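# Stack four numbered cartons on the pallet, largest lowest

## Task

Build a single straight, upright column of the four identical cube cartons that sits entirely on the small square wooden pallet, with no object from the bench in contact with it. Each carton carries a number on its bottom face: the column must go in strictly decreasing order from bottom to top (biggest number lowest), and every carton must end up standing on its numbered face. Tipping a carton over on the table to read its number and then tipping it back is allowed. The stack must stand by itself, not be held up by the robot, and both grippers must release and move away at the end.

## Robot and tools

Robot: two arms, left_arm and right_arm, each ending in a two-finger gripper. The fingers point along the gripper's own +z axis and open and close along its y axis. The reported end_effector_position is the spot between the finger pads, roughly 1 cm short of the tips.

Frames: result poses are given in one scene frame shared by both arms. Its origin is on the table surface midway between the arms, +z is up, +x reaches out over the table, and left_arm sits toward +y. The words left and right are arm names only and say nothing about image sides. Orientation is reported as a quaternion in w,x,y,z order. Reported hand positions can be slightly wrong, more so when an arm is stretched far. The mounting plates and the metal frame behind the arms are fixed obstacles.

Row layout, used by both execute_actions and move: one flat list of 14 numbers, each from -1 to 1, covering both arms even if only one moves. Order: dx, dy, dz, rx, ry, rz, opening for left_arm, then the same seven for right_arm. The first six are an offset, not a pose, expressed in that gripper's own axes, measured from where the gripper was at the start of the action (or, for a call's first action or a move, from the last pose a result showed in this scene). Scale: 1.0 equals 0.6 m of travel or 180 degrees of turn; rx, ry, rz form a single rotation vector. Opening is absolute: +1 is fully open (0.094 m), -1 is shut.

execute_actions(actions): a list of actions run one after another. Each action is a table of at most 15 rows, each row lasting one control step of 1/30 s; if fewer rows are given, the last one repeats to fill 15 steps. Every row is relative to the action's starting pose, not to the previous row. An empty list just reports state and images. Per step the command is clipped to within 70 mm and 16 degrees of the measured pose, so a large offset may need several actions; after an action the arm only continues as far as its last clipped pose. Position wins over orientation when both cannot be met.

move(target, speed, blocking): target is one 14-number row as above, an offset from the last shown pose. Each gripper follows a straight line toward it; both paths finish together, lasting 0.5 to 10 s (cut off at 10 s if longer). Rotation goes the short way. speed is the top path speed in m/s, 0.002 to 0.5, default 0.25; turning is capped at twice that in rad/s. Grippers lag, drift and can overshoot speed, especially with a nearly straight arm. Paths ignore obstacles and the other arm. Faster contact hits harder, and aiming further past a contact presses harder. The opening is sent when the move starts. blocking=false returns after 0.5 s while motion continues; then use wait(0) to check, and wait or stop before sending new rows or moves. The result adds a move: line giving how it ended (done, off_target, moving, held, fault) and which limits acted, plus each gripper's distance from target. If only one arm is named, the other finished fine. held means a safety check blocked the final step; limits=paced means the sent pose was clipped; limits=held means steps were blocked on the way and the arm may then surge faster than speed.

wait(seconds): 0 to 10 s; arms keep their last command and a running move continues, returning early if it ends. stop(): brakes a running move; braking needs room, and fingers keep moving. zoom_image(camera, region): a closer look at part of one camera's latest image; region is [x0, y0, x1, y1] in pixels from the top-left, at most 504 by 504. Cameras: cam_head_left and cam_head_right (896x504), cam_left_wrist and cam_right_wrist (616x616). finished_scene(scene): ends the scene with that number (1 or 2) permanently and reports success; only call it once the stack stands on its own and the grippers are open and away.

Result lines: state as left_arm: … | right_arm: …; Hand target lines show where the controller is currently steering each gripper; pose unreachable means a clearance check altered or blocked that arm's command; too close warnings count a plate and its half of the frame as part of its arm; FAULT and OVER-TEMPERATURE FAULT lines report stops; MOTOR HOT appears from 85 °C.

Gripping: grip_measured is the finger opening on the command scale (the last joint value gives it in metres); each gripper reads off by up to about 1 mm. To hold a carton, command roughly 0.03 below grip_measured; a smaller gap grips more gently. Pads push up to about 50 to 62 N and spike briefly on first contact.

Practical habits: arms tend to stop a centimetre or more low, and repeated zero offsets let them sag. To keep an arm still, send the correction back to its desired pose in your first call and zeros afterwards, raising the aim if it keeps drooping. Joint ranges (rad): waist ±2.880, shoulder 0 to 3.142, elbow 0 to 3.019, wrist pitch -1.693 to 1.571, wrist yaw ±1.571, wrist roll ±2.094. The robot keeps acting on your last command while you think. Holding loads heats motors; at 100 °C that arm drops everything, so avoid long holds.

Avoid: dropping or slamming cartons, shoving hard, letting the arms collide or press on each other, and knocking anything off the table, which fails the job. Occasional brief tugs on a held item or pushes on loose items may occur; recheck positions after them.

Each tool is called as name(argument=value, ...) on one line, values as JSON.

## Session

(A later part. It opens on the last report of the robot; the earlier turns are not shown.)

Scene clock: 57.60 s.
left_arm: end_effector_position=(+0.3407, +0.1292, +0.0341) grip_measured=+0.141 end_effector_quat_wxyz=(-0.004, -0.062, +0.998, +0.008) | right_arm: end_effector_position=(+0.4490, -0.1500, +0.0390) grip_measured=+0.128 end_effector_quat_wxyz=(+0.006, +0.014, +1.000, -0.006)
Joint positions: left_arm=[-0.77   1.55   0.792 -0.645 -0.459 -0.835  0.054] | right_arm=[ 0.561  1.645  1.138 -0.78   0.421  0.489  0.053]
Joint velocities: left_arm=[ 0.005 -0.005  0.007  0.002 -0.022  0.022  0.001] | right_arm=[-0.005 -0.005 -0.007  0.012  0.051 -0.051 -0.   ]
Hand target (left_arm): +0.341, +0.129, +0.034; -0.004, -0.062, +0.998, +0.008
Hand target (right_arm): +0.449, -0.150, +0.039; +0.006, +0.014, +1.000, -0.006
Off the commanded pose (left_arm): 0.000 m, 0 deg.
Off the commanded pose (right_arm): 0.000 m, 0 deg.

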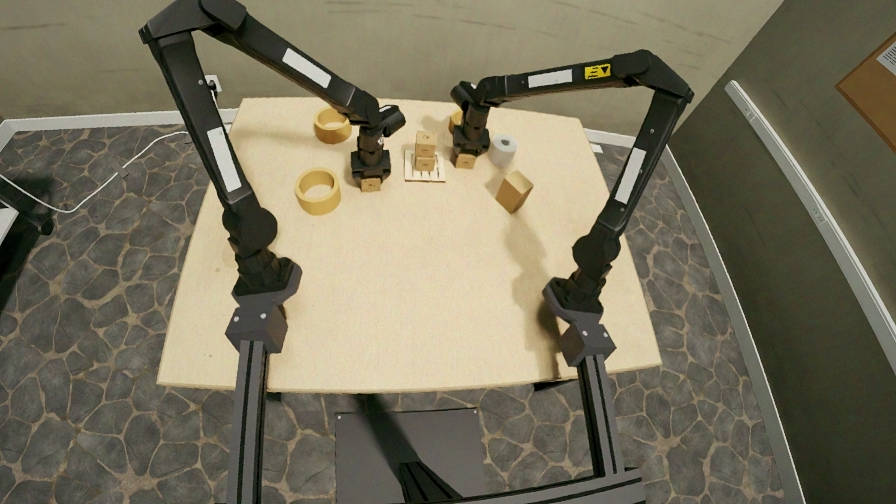

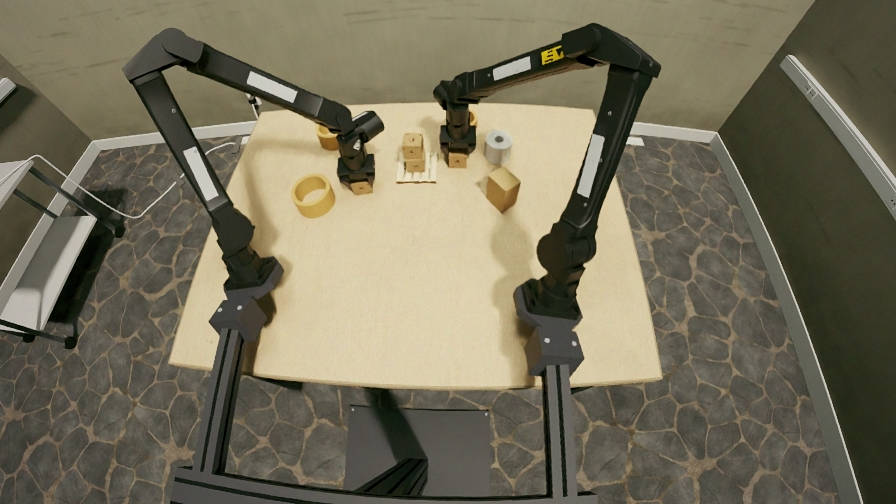

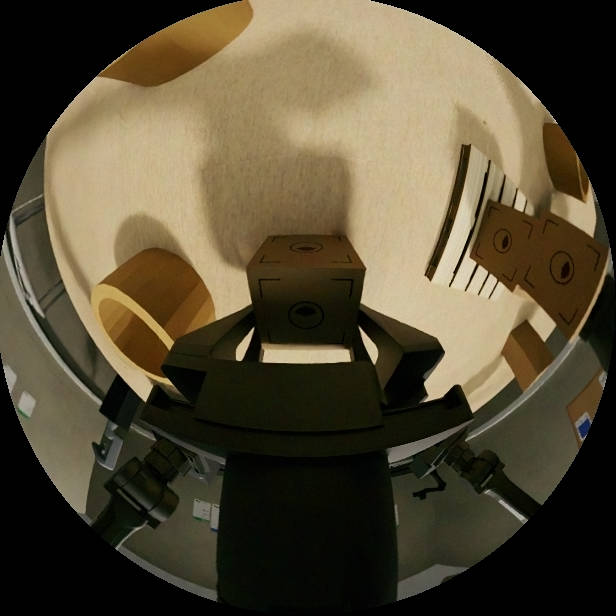

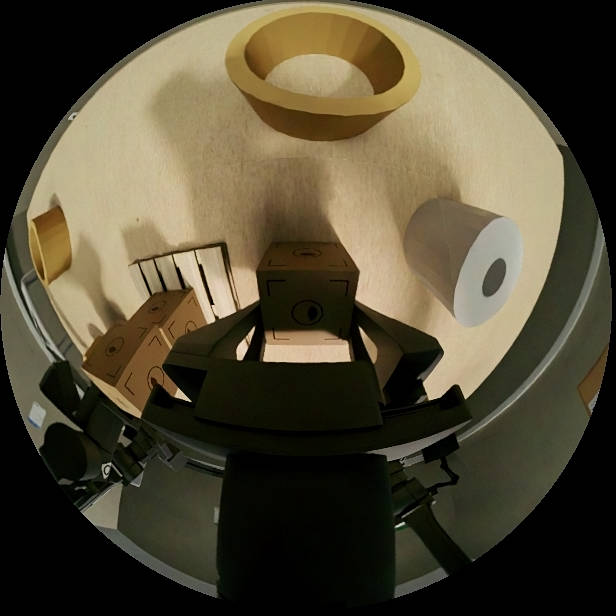

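move(target=[0,0,-0.28,0,0,0.038,0.1,0,0,-0.28,0,0,0,0.095])

move(target=[-0.115,-0.255,-0.02,0,0,0,0.1,0,-0.2,-0.02,0,0,0,0.095], speed=0.2)

zoom_image(camera="cam_head_left", region=[350,70,500,200])

Scene clock: 59.07 s.
left_arm: end_effector_position=(+0.3313, +0.1332, +0.1891) grip_measured=+0.141 end_effector_quat_wxyz=(-0.014, +0.010, +1.000, +0.019) | right_arm: end_effector_position=(+0.4313, -0.1512, +0.1899) grip_measured=+0.128 end_effector_quat_wxyz=(-0.010, +0.001, +1.000, -0.019)
Joint positions: left_arm=[-0.976  1.305  0.956 -1.192 -0.482 -0.936  0.054] | right_arm=[ 0.717  1.447  1.269 -1.224  0.461  0.648  0.053]
Joint velocities: left_arm=[ 0.005 -0.005 -0.017 -0.002 -0.051  0.037 -0.   ] | right_arm=[-0.024 -0.005  0.012 -0.017  0.051 -0.051  0.   ]
Hand target (left_arm): +0.342, +0.128, +0.202; -0.003, -0.002, +1.000, +0.008
Hand target (right_arm): +0.444, -0.147, +0.206; +0.005, +0.014, +1.000, -0.008
Off the commanded pose (left_arm): 0.018 m, 2 deg.
Off the commanded pose (right_arm): 0.024 m, 3 deg.
move: off_target (left_arm, right_arm)

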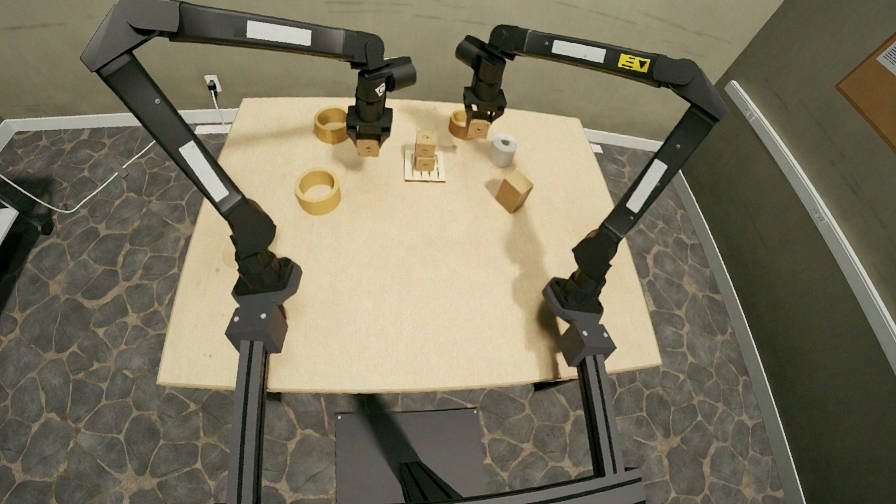

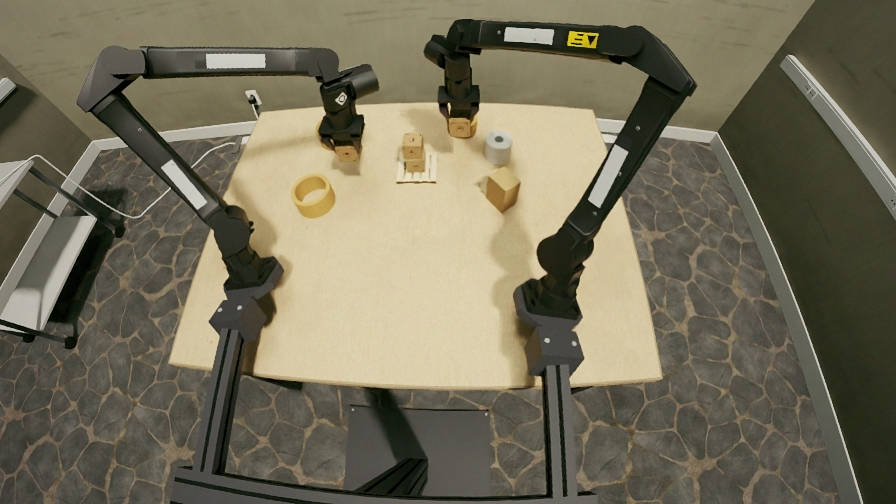

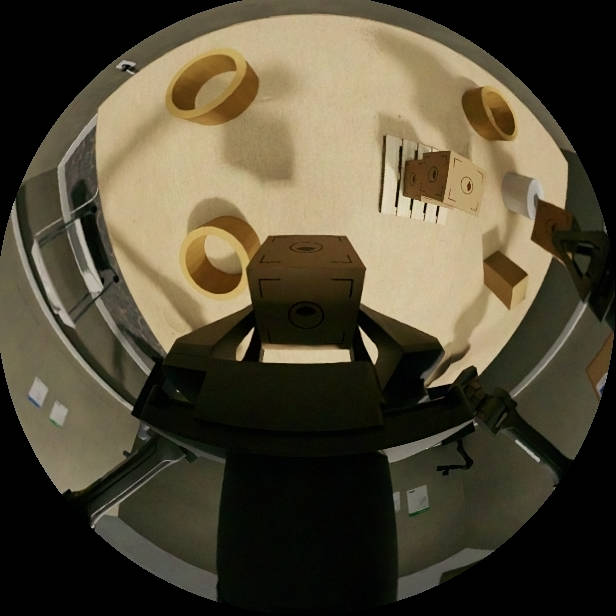

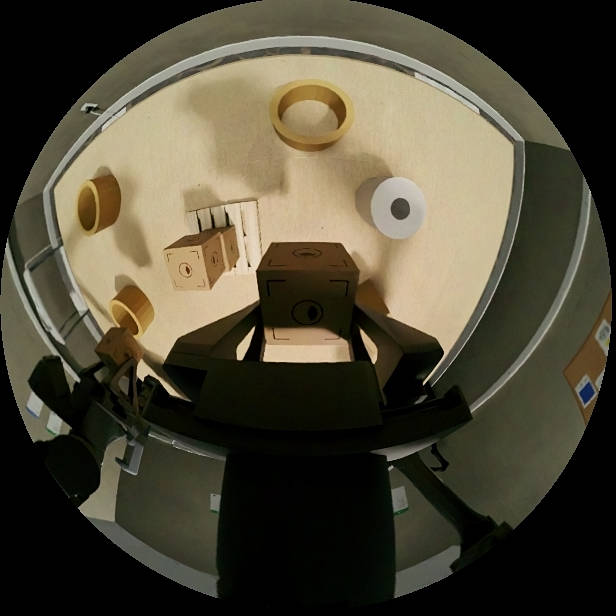

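Scene clock: 60.40 s.
left_arm: end_effector_position=(+0.3914, -0.0101, +0.1830) grip_measured=+0.141 end_effector_quat_wxyz=(-0.020, +0.016, +0.999, +0.029) | right_arm: end_effector_position=(+0.4336, -0.2638, +0.2042) grip_measured=+0.128 end_effector_quat_wxyz=(-0.009, +0.006, +1.000, -0.016)
Joint positions: left_arm=[-1.036  1.723  1.399 -1.276 -0.482 -1.004  0.054] | right_arm=[ 0.502  1.242  1.17  -1.228  0.411  0.425  0.053]
Joint velocities: left_arm=[-0.005 -0.005 -0.002  0.007 -0.066  0.037 -0.001] | right_arm=[-0.005 -0.005 -0.017  0.002 -0.007 -0.066  0.   ]
Hand target (left_arm): +0.397, -0.021, +0.194; -0.013, +0.010, +1.000, +0.019
Hand target (right_arm): +0.430, -0.269, +0.207; -0.009, +0.001, +1.000, -0.016
Off the commanded pose (left_arm): 0.016 m, 2 deg.
Off the commanded pose (right_arm): 0.008 m, 1 deg.
move: off_target (left_arm)

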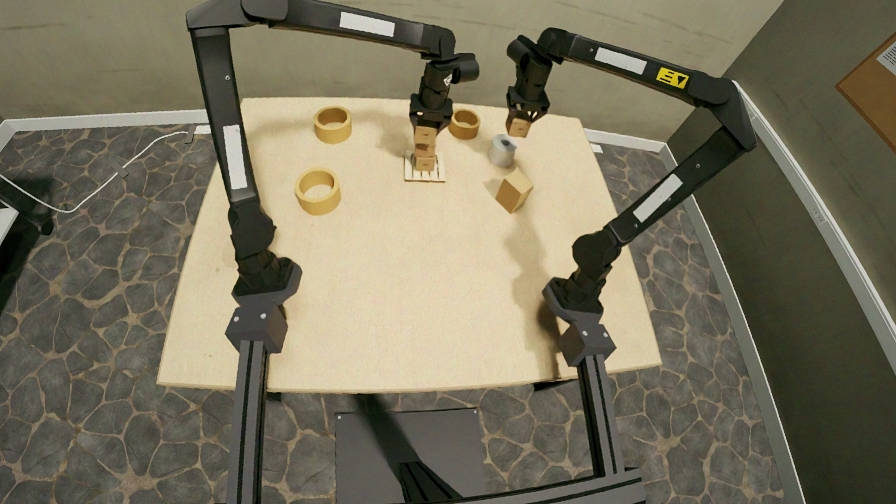

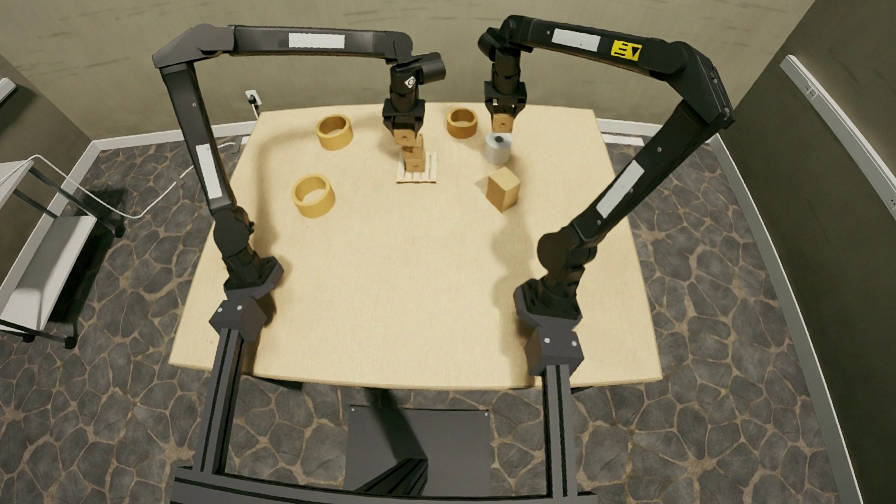

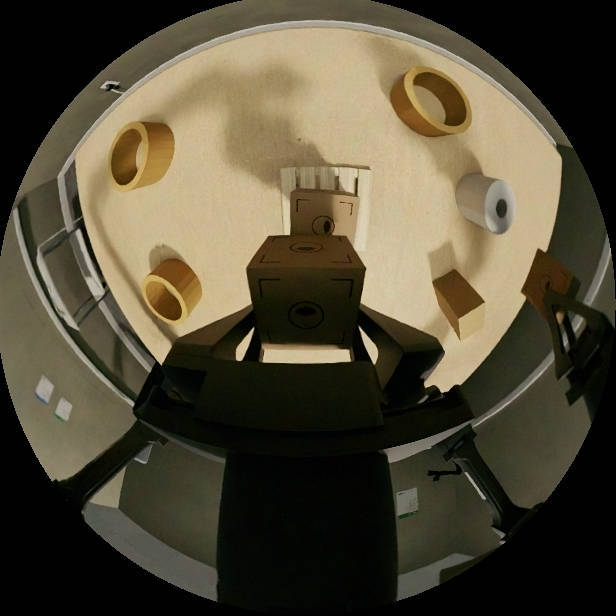

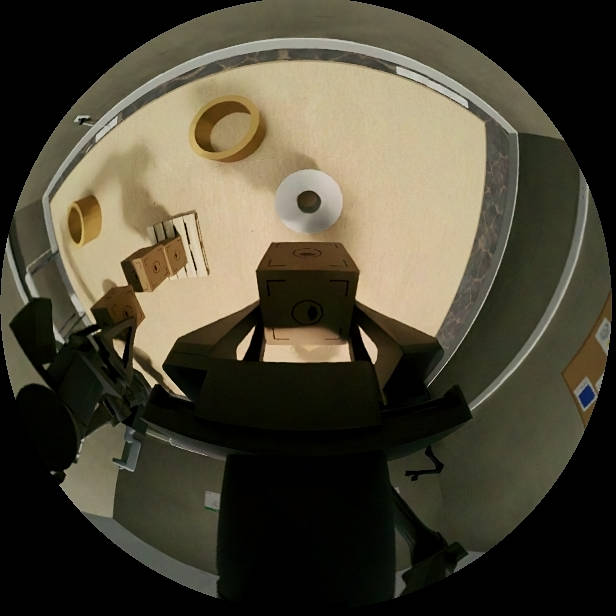

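Region (350, 70, 500, 200) of cam_head_left's 896x504 image, scaled by 3.360, with more detail than that image has; it fills the top 437 rows of this view, and the rest is white.

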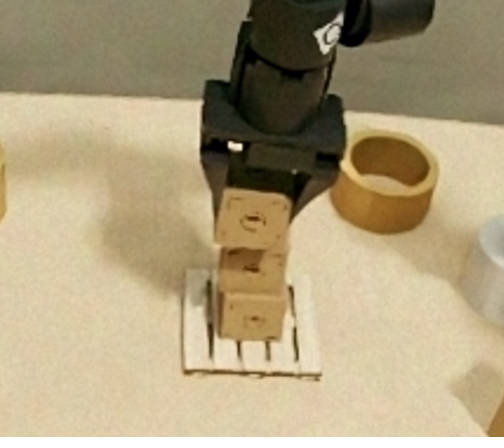

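move(target=[-0.035,-0.033,0.0,0.022,-0.016,-0.01,0.1,0,0,-0.01,0,0,0,0.095], speed=0.08)

Scene clock: 61.40 s.
left_arm: end_effector_position=(+0.4017, -0.0250, +0.1815) grip_measured=+0.141 end_effector_quat_wxyz=(-0.001, +0.002, +1.000, -0.001) | right_arm: end_effector_position=(+0.4315, -0.2647, +0.2043) grip_measured=+0.128 end_effector_quat_wxyz=(-0.013, +0.003, +1.000, -0.018)
Joint positions: left_arm=[-1.034  1.723  1.398 -1.194 -0.482 -0.992  0.054] | right_arm=[ 0.502  1.242  1.17  -1.238  0.411  0.423  0.053]
Joint velocities: left_arm=[ 0.005 -0.005 -0.002 -0.007  0.007  0.051 -0.   ] | right_arm=[-0.005  0.015 -0.012 -0.002 -0.007  0.066  0.001]
Hand target (left_arm): +0.412, -0.030, +0.181; +0.005, +0.000, +1.000, -0.006
Hand target (right_arm): +0.434, -0.264, +0.210; -0.009, +0.006, +1.000, -0.016
Off the commanded pose (left_arm): 0.011 m, 1 deg.
Off the commanded pose (right_arm): 0.006 m, 1 deg.
move: off_target (left_arm)

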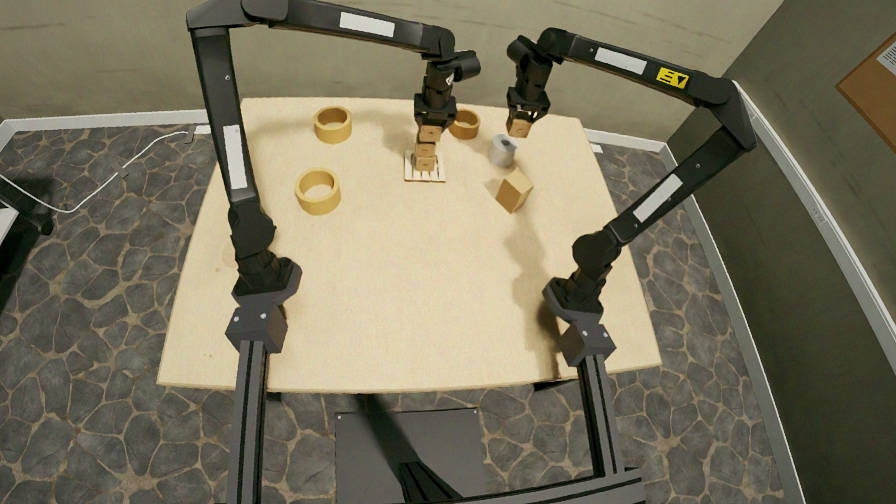

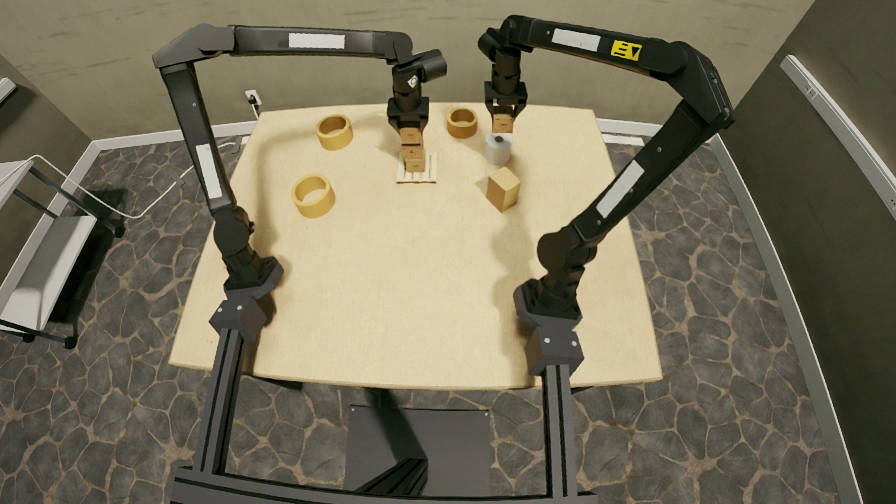

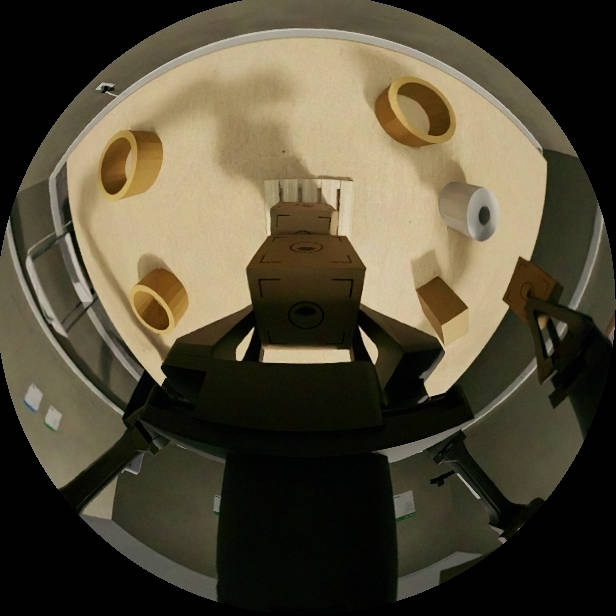

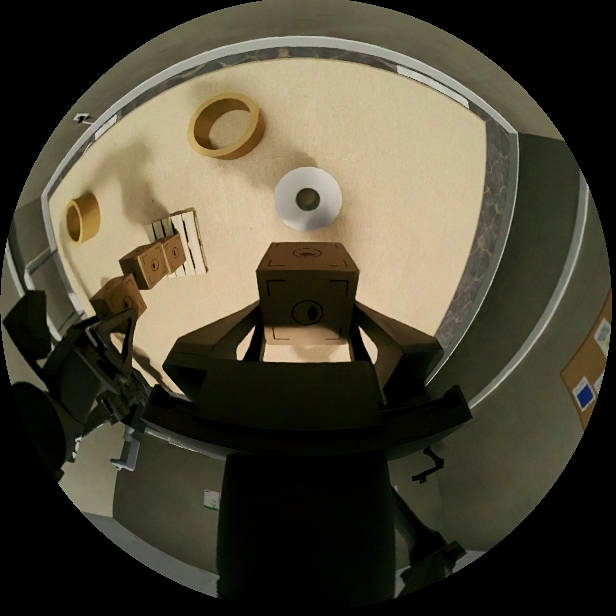

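move(target=[-0.015,0.003,0.03,0,0,0,0.1,0,0,-0.01,0,0,0,0.095], speed=0.04)

zoom_image(camera="cam_right_wrist", region=[60,180,260,360])

zoom_image(camera="cam_head_left", region=[350,70,500,200])

Scene clock: 62.40 s.
left_arm: end_effector_position=(+0.4103, -0.0199, +0.1714) grip_measured=+0.141 end_effector_quat_wxyz=(+0.001, -0.003, +1.000, -0.003) | right_arm: end_effector_position=(+0.4293, -0.2657, +0.2044) grip_measured=+0.128 end_effector_quat_wxyz=(-0.018, +0.001, +1.000, -0.020)
Joint positions: left_arm=[-1.008  1.723  1.386 -1.162 -0.482 -0.971  0.054] | right_arm=[ 0.502  1.242  1.17  -1.248  0.411  0.423  0.053]
Joint velocities: left_arm=[-0.015 -0.005 -0.022 -0.007  0.007  0.022 -0.001] | right_arm=[ 0.005  0.005  0.027 -0.027  0.022 -0.022  0.001]
Hand target (left_arm): +0.411, -0.023, +0.164; -0.001, +0.002, +1.000, -0.001
Hand target (right_arm): +0.432, -0.264, +0.210; -0.013, +0.003, +1.000, -0.018
Off the commanded pose (left_arm): 0.009 m, 1 deg.
Off the commanded pose (right_arm): 0.006 m, 1 deg.
move: done

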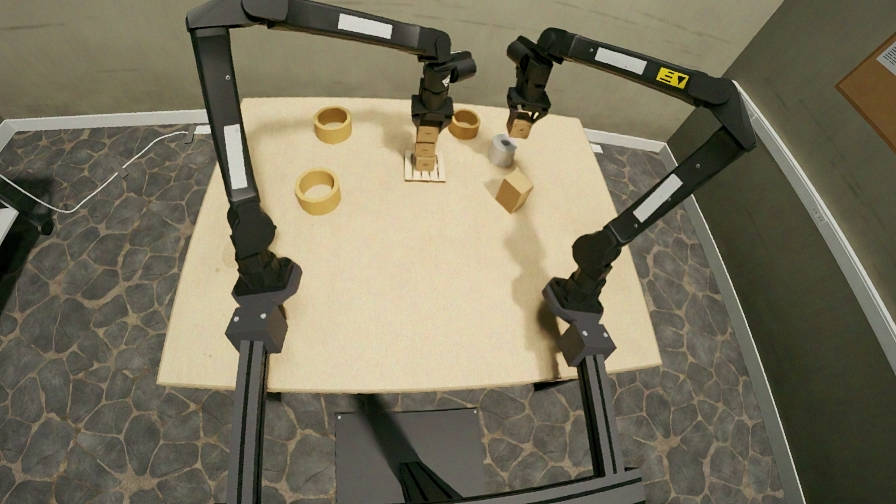

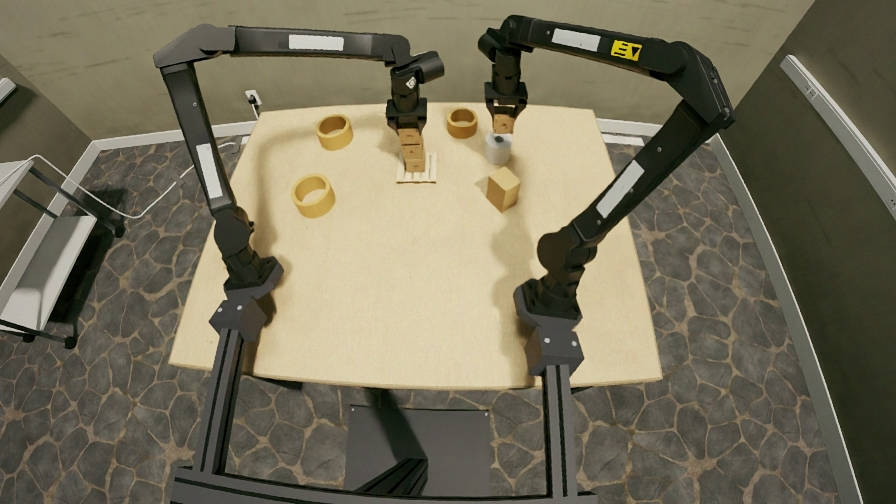

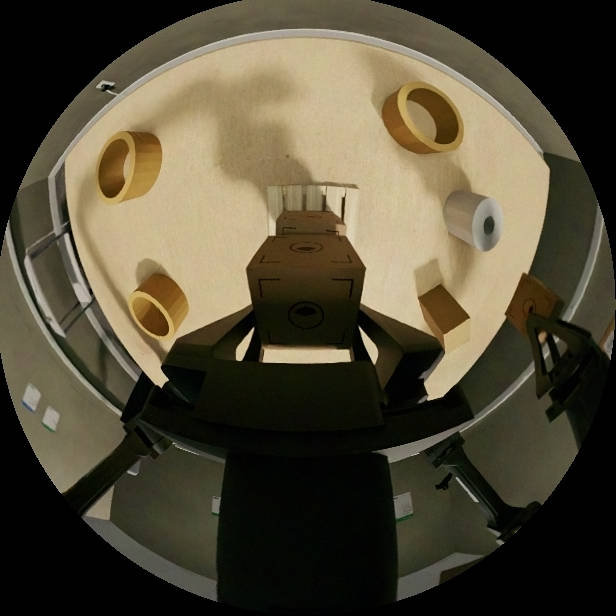

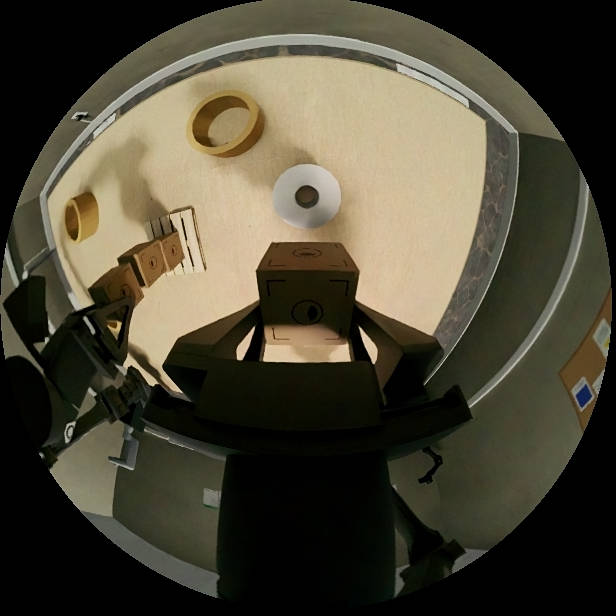

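Region (60, 180, 260, 360) of cam_right_wrist's 616x616 image, scaled by 2.520, with more detail than that image has; it fills the top 454 rows of this view, and the rest is white.

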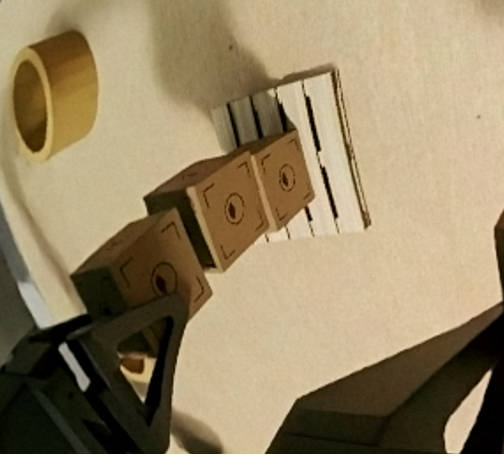

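Region (350, 70, 500, 200) of cam_head_left's 896x504 image, scaled by 3.360, with more detail than that image has; it fills the top 437 rows of this view, and the rest is white.

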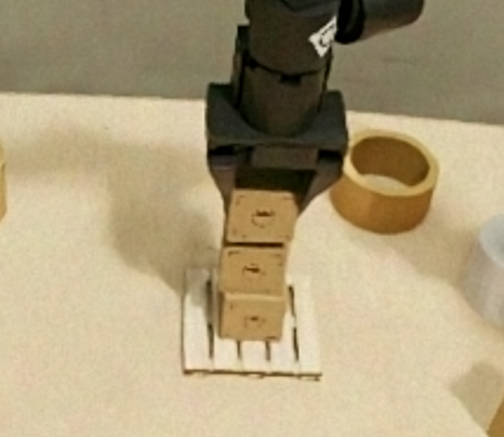

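move(target=[0,-0.008,0.036,0,0,0,0.1,0,0,0,0,0,0,0.095], speed=0.04)

zoom_image(camera="cam_right_wrist", region=[60,180,260,360])

zoom_image(camera="cam_head_left", region=[350,70,500,200])

Scene clock: 63.47 s.
left_arm: end_effector_position=(+0.4083, -0.0226, +0.1571) grip_measured=+0.141 end_effector_quat_wxyz=(+0.002, -0.006, +1.000, -0.004) | right_arm: end_effector_position=(+0.4293, -0.2657, +0.2044) grip_measured=+0.128 end_effector_quat_wxyz=(-0.018, +0.001, +1.000, -0.020)
Joint positions: left_arm=[-1.001  1.738  1.366 -1.12  -0.482 -0.967  0.054] | right_arm=[ 0.502  1.242  1.17  -1.248  0.411  0.423  0.053]
Joint velocities: left_arm=[ 0.024  0.015 -0.002 -0.007 -0.095 -0.037  0.001] | right_arm=[-0.024 -0.005 -0.007 -0.007  0.022  0.022  0.   ]
Hand target (left_arm): +0.410, -0.025, +0.150; +0.001, -0.003, +1.000, -0.002
Hand target (right_arm): +0.429, -0.266, +0.204; -0.018, +0.001, +1.000, -0.020
Off the commanded pose (left_arm): 0.008 m, 0 deg.
Off the commanded pose (right_arm): 0.000 m, 0 deg.
move: done

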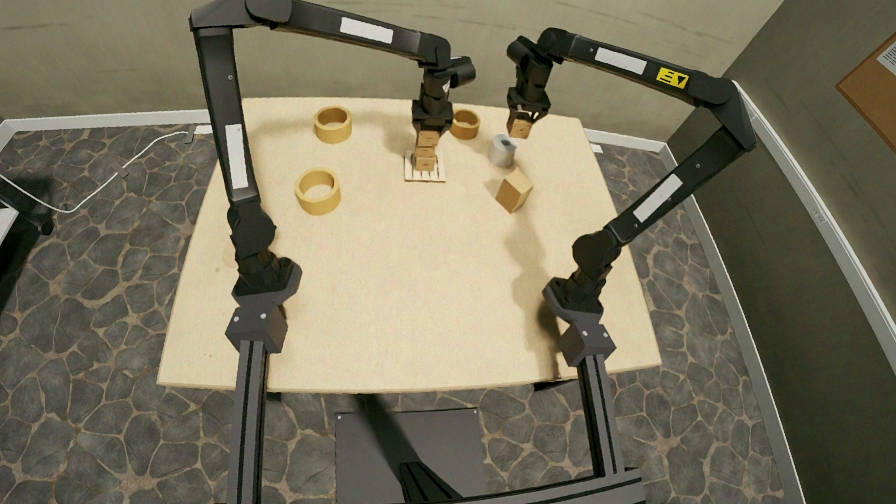

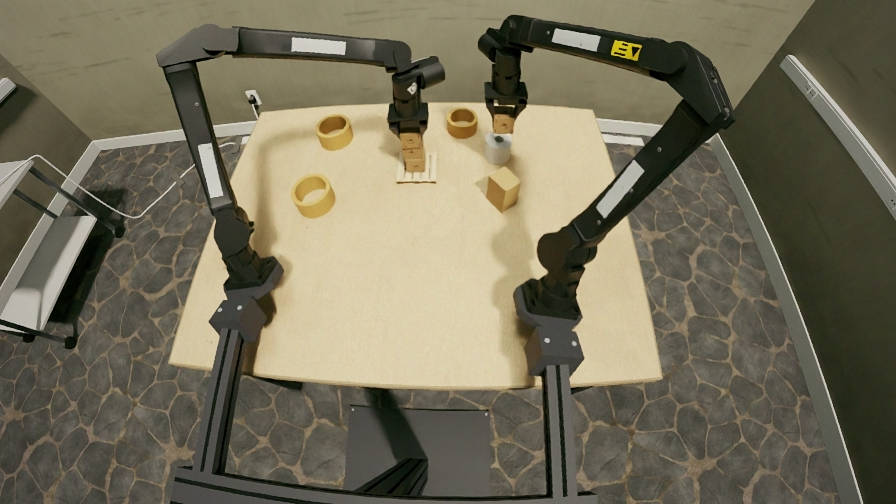

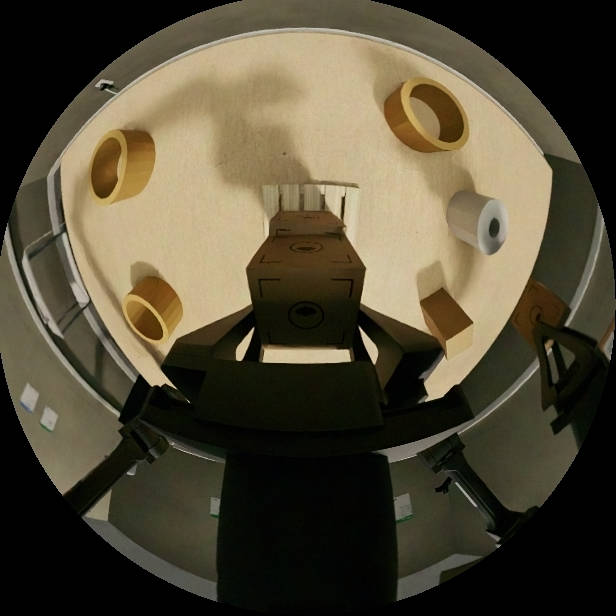

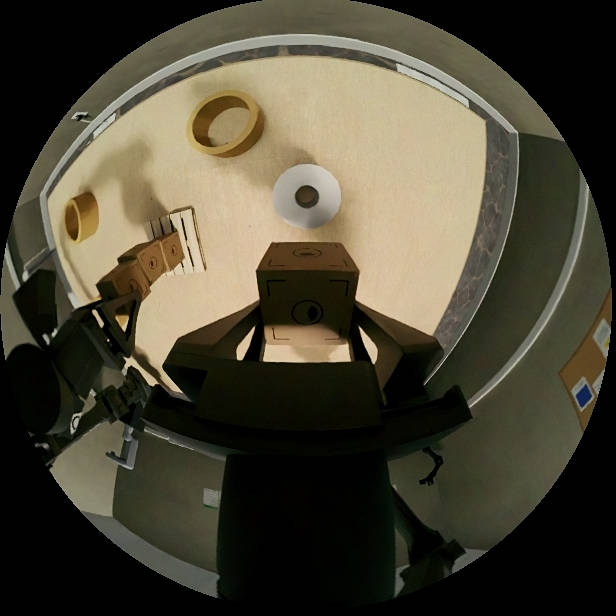

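Region (60, 180, 260, 360) of cam_right_wrist's 616x616 image, scaled by 2.520, with more detail than that image has; it fills the top 454 rows of this view, and the rest is white.

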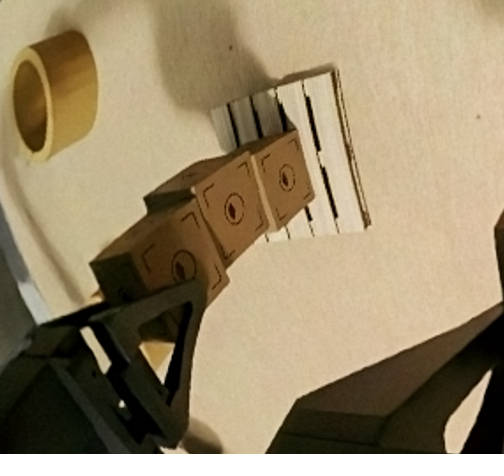

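Region (350, 70, 500, 200) of cam_head_left's 896x504 image, scaled by 3.360, with more detail than that image has; it fills the top 437 rows of this view, and the rest is white.

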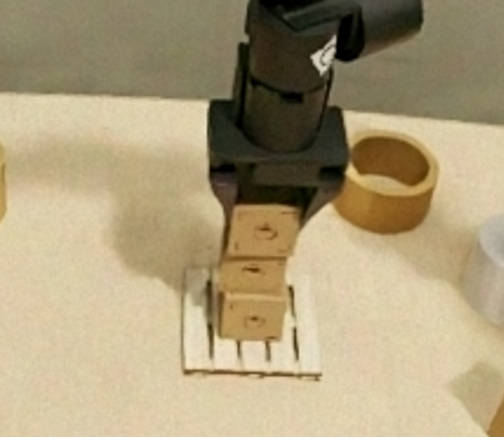

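C is ~8 mm short in x; lift slightly and shift.

execute_actions(actions=[[[0,0,-0.025,0,0,0,0.1,0,0,0,0,0,0,0.095]],[[-0.03,0.004,-0.005,0,0,0,0.1,0,0,0,0,0,0,0.095]]])

zoom_image(camera="cam_right_wrist", region=[60,180,260,360])

Scene clock: 64.67 s.
left_arm: end_effector_position=(+0.4092, -0.0143, +0.1569) grip_measured=+0.141 end_effector_quat_wxyz=(-0.007, +0.003, +1.000, +0.008) | right_arm: end_effector_position=(+0.4293, -0.2657, +0.2044) grip_measured=+0.128 end_effector_quat_wxyz=(-0.018, +0.001, +1.000, -0.020)
Joint positions: left_arm=[-0.991  1.738  1.373 -1.155 -0.481 -0.953  0.054] | right_arm=[ 0.502  1.242  1.17  -1.248  0.411  0.423  0.053]
Joint velocities: left_arm=[-0.015  0.005 -0.012 -0.017  0.066  0.051  0.001] | right_arm=[-0.005 -0.015 -0.002  0.012 -0.051 -0.022  0.   ]
Hand target (left_arm): +0.422, -0.015, +0.160; -0.005, -0.001, +1.000, +0.007
Hand target (right_arm): +0.429, -0.266, +0.204; -0.018, +0.001, +1.000, -0.020
Off the commanded pose (left_arm): 0.014 m, 1 deg.
Off the commanded pose (right_arm): 0.000 m, 0 deg.

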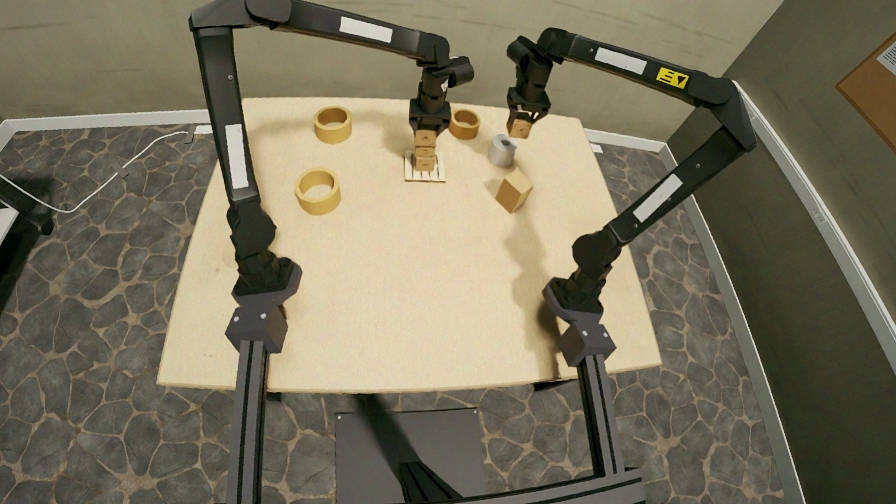

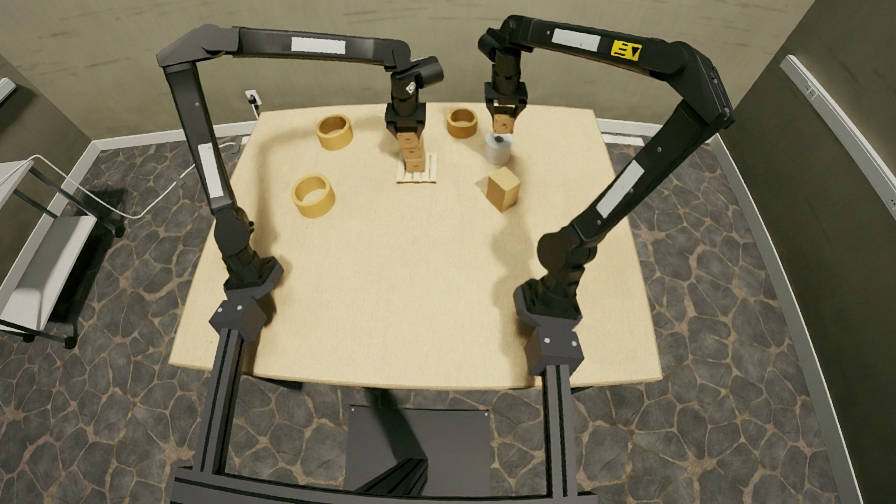

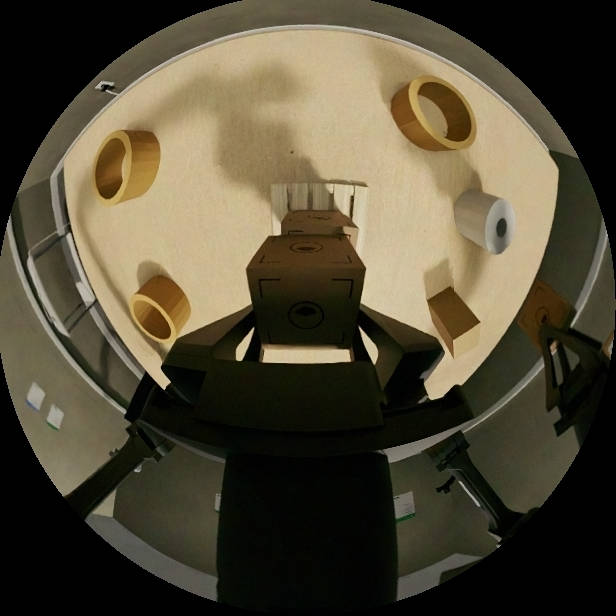

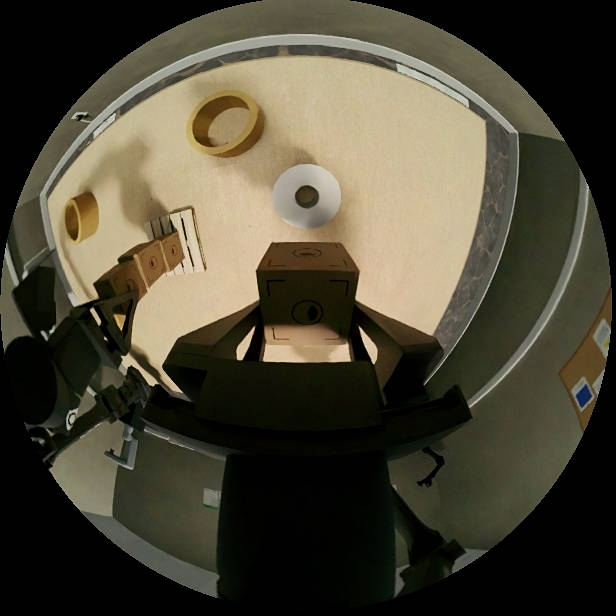

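Region (60, 180, 260, 360) of cam_right_wrist's 616x616 image, scaled by 2.520, with more detail than that image has; it fills the top 454 rows of this view, and the rest is white.

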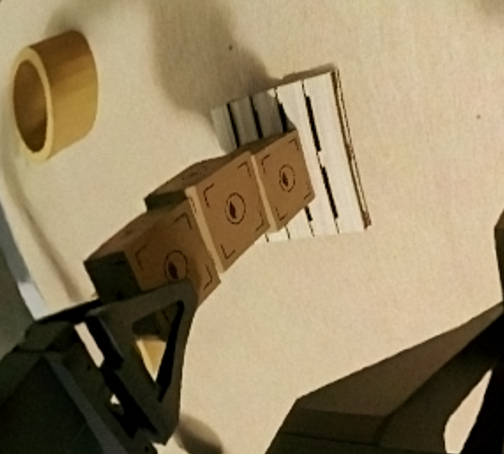

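move(target=[-0.032,-0.025,-0.035,0.008,-0.008,0,0.1,0,0,0,0,0,0,0.095], speed=0.04)

zoom_image(camera="cam_right_wrist", region=[60,180,260,360])

Scene clock: 66.00 s.
left_arm: end_effector_position=(+0.4211, -0.0188, +0.1693) grip_measured=+0.141 end_effector_quat_wxyz=(-0.001, -0.001, +1.000, +0.002) | right_arm: end_effector_position=(+0.4293, -0.2657, +0.2044) grip_measured=+0.128 end_effector_quat_wxyz=(-0.018, +0.001, +1.000, -0.020)
Joint positions: left_arm=[-0.991  1.738  1.414 -1.177 -0.484 -0.952  0.054] | right_arm=[ 0.502  1.242  1.17  -1.248  0.411  0.423  0.053]
Joint velocities: left_arm=[-0.005 -0.005  0.007 -0.002  0.007  0.007  0.001] | right_arm=[-0.015  0.005 -0.002 -0.012 -0.037  0.022 -0.001]
Hand target (left_arm): +0.428, -0.029, +0.178; +0.006, +0.003, +1.000, -0.004
Hand target (right_arm): +0.429, -0.266, +0.204; -0.018, +0.001, +1.000, -0.020
Off the commanded pose (left_arm): 0.016 m, 1 deg.
Off the commanded pose (right_arm): 0.000 m, 0 deg.
move: off_target (left_arm)

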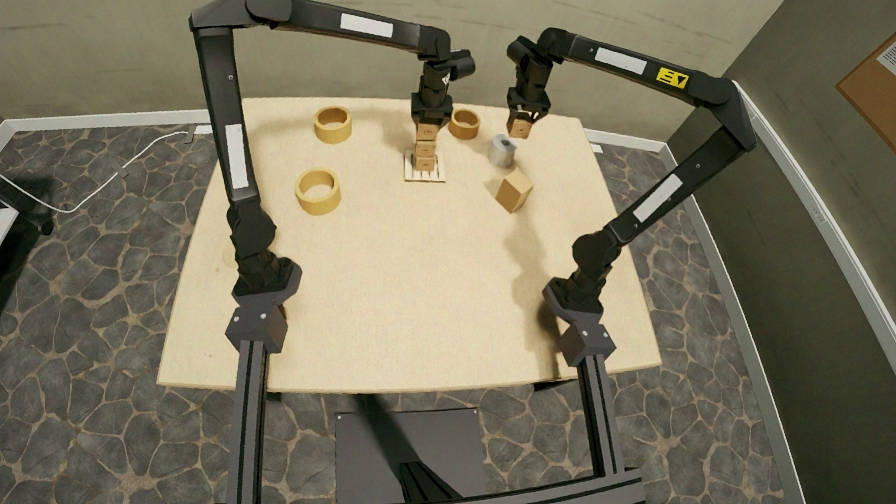

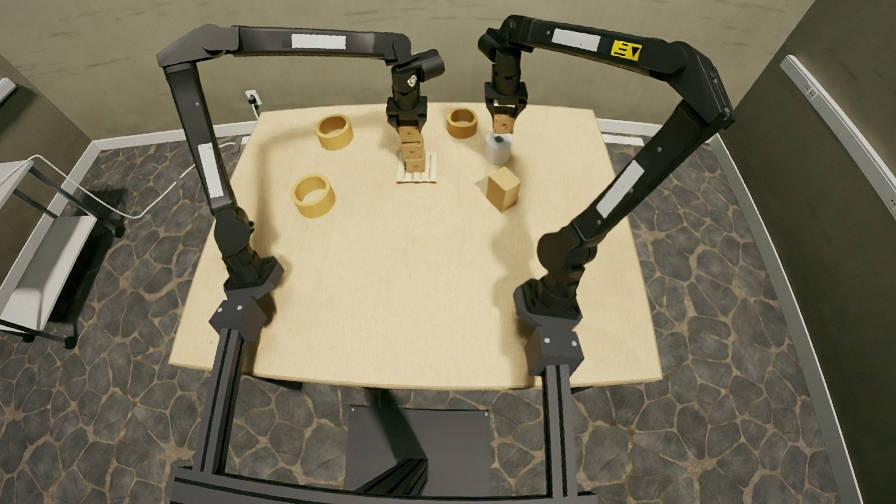

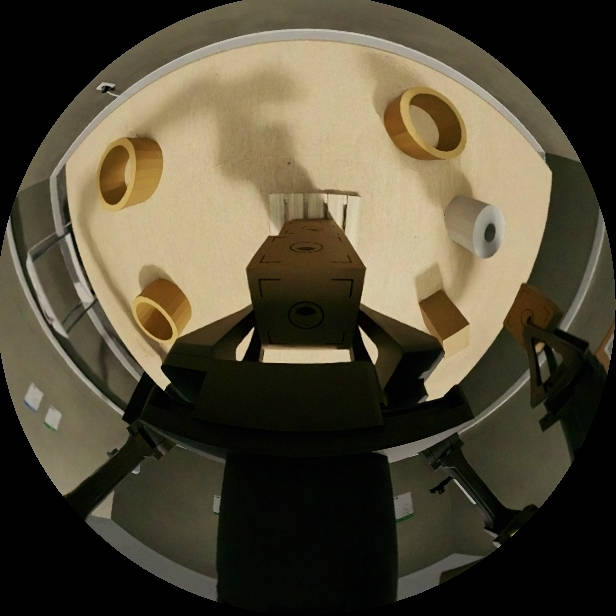

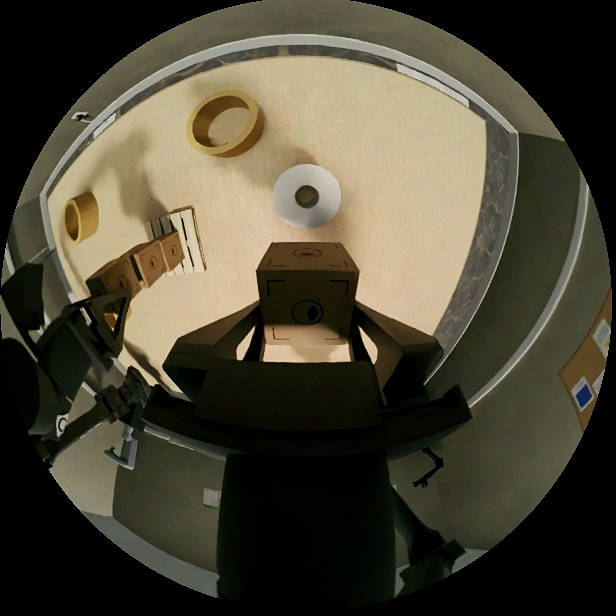

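Region (60, 180, 260, 360) of cam_right_wrist's 616x616 image, scaled by 2.520, with more detail than that image has; it fills the top 454 rows of this view, and the rest is white.

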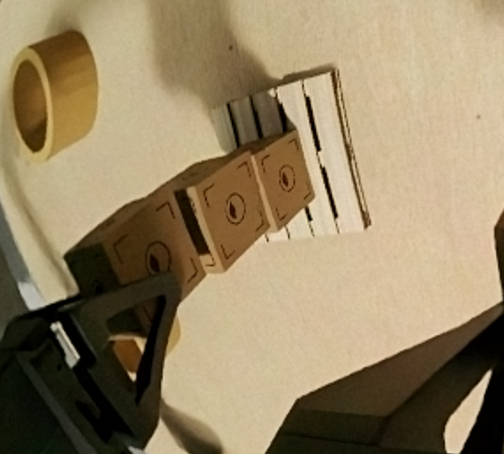

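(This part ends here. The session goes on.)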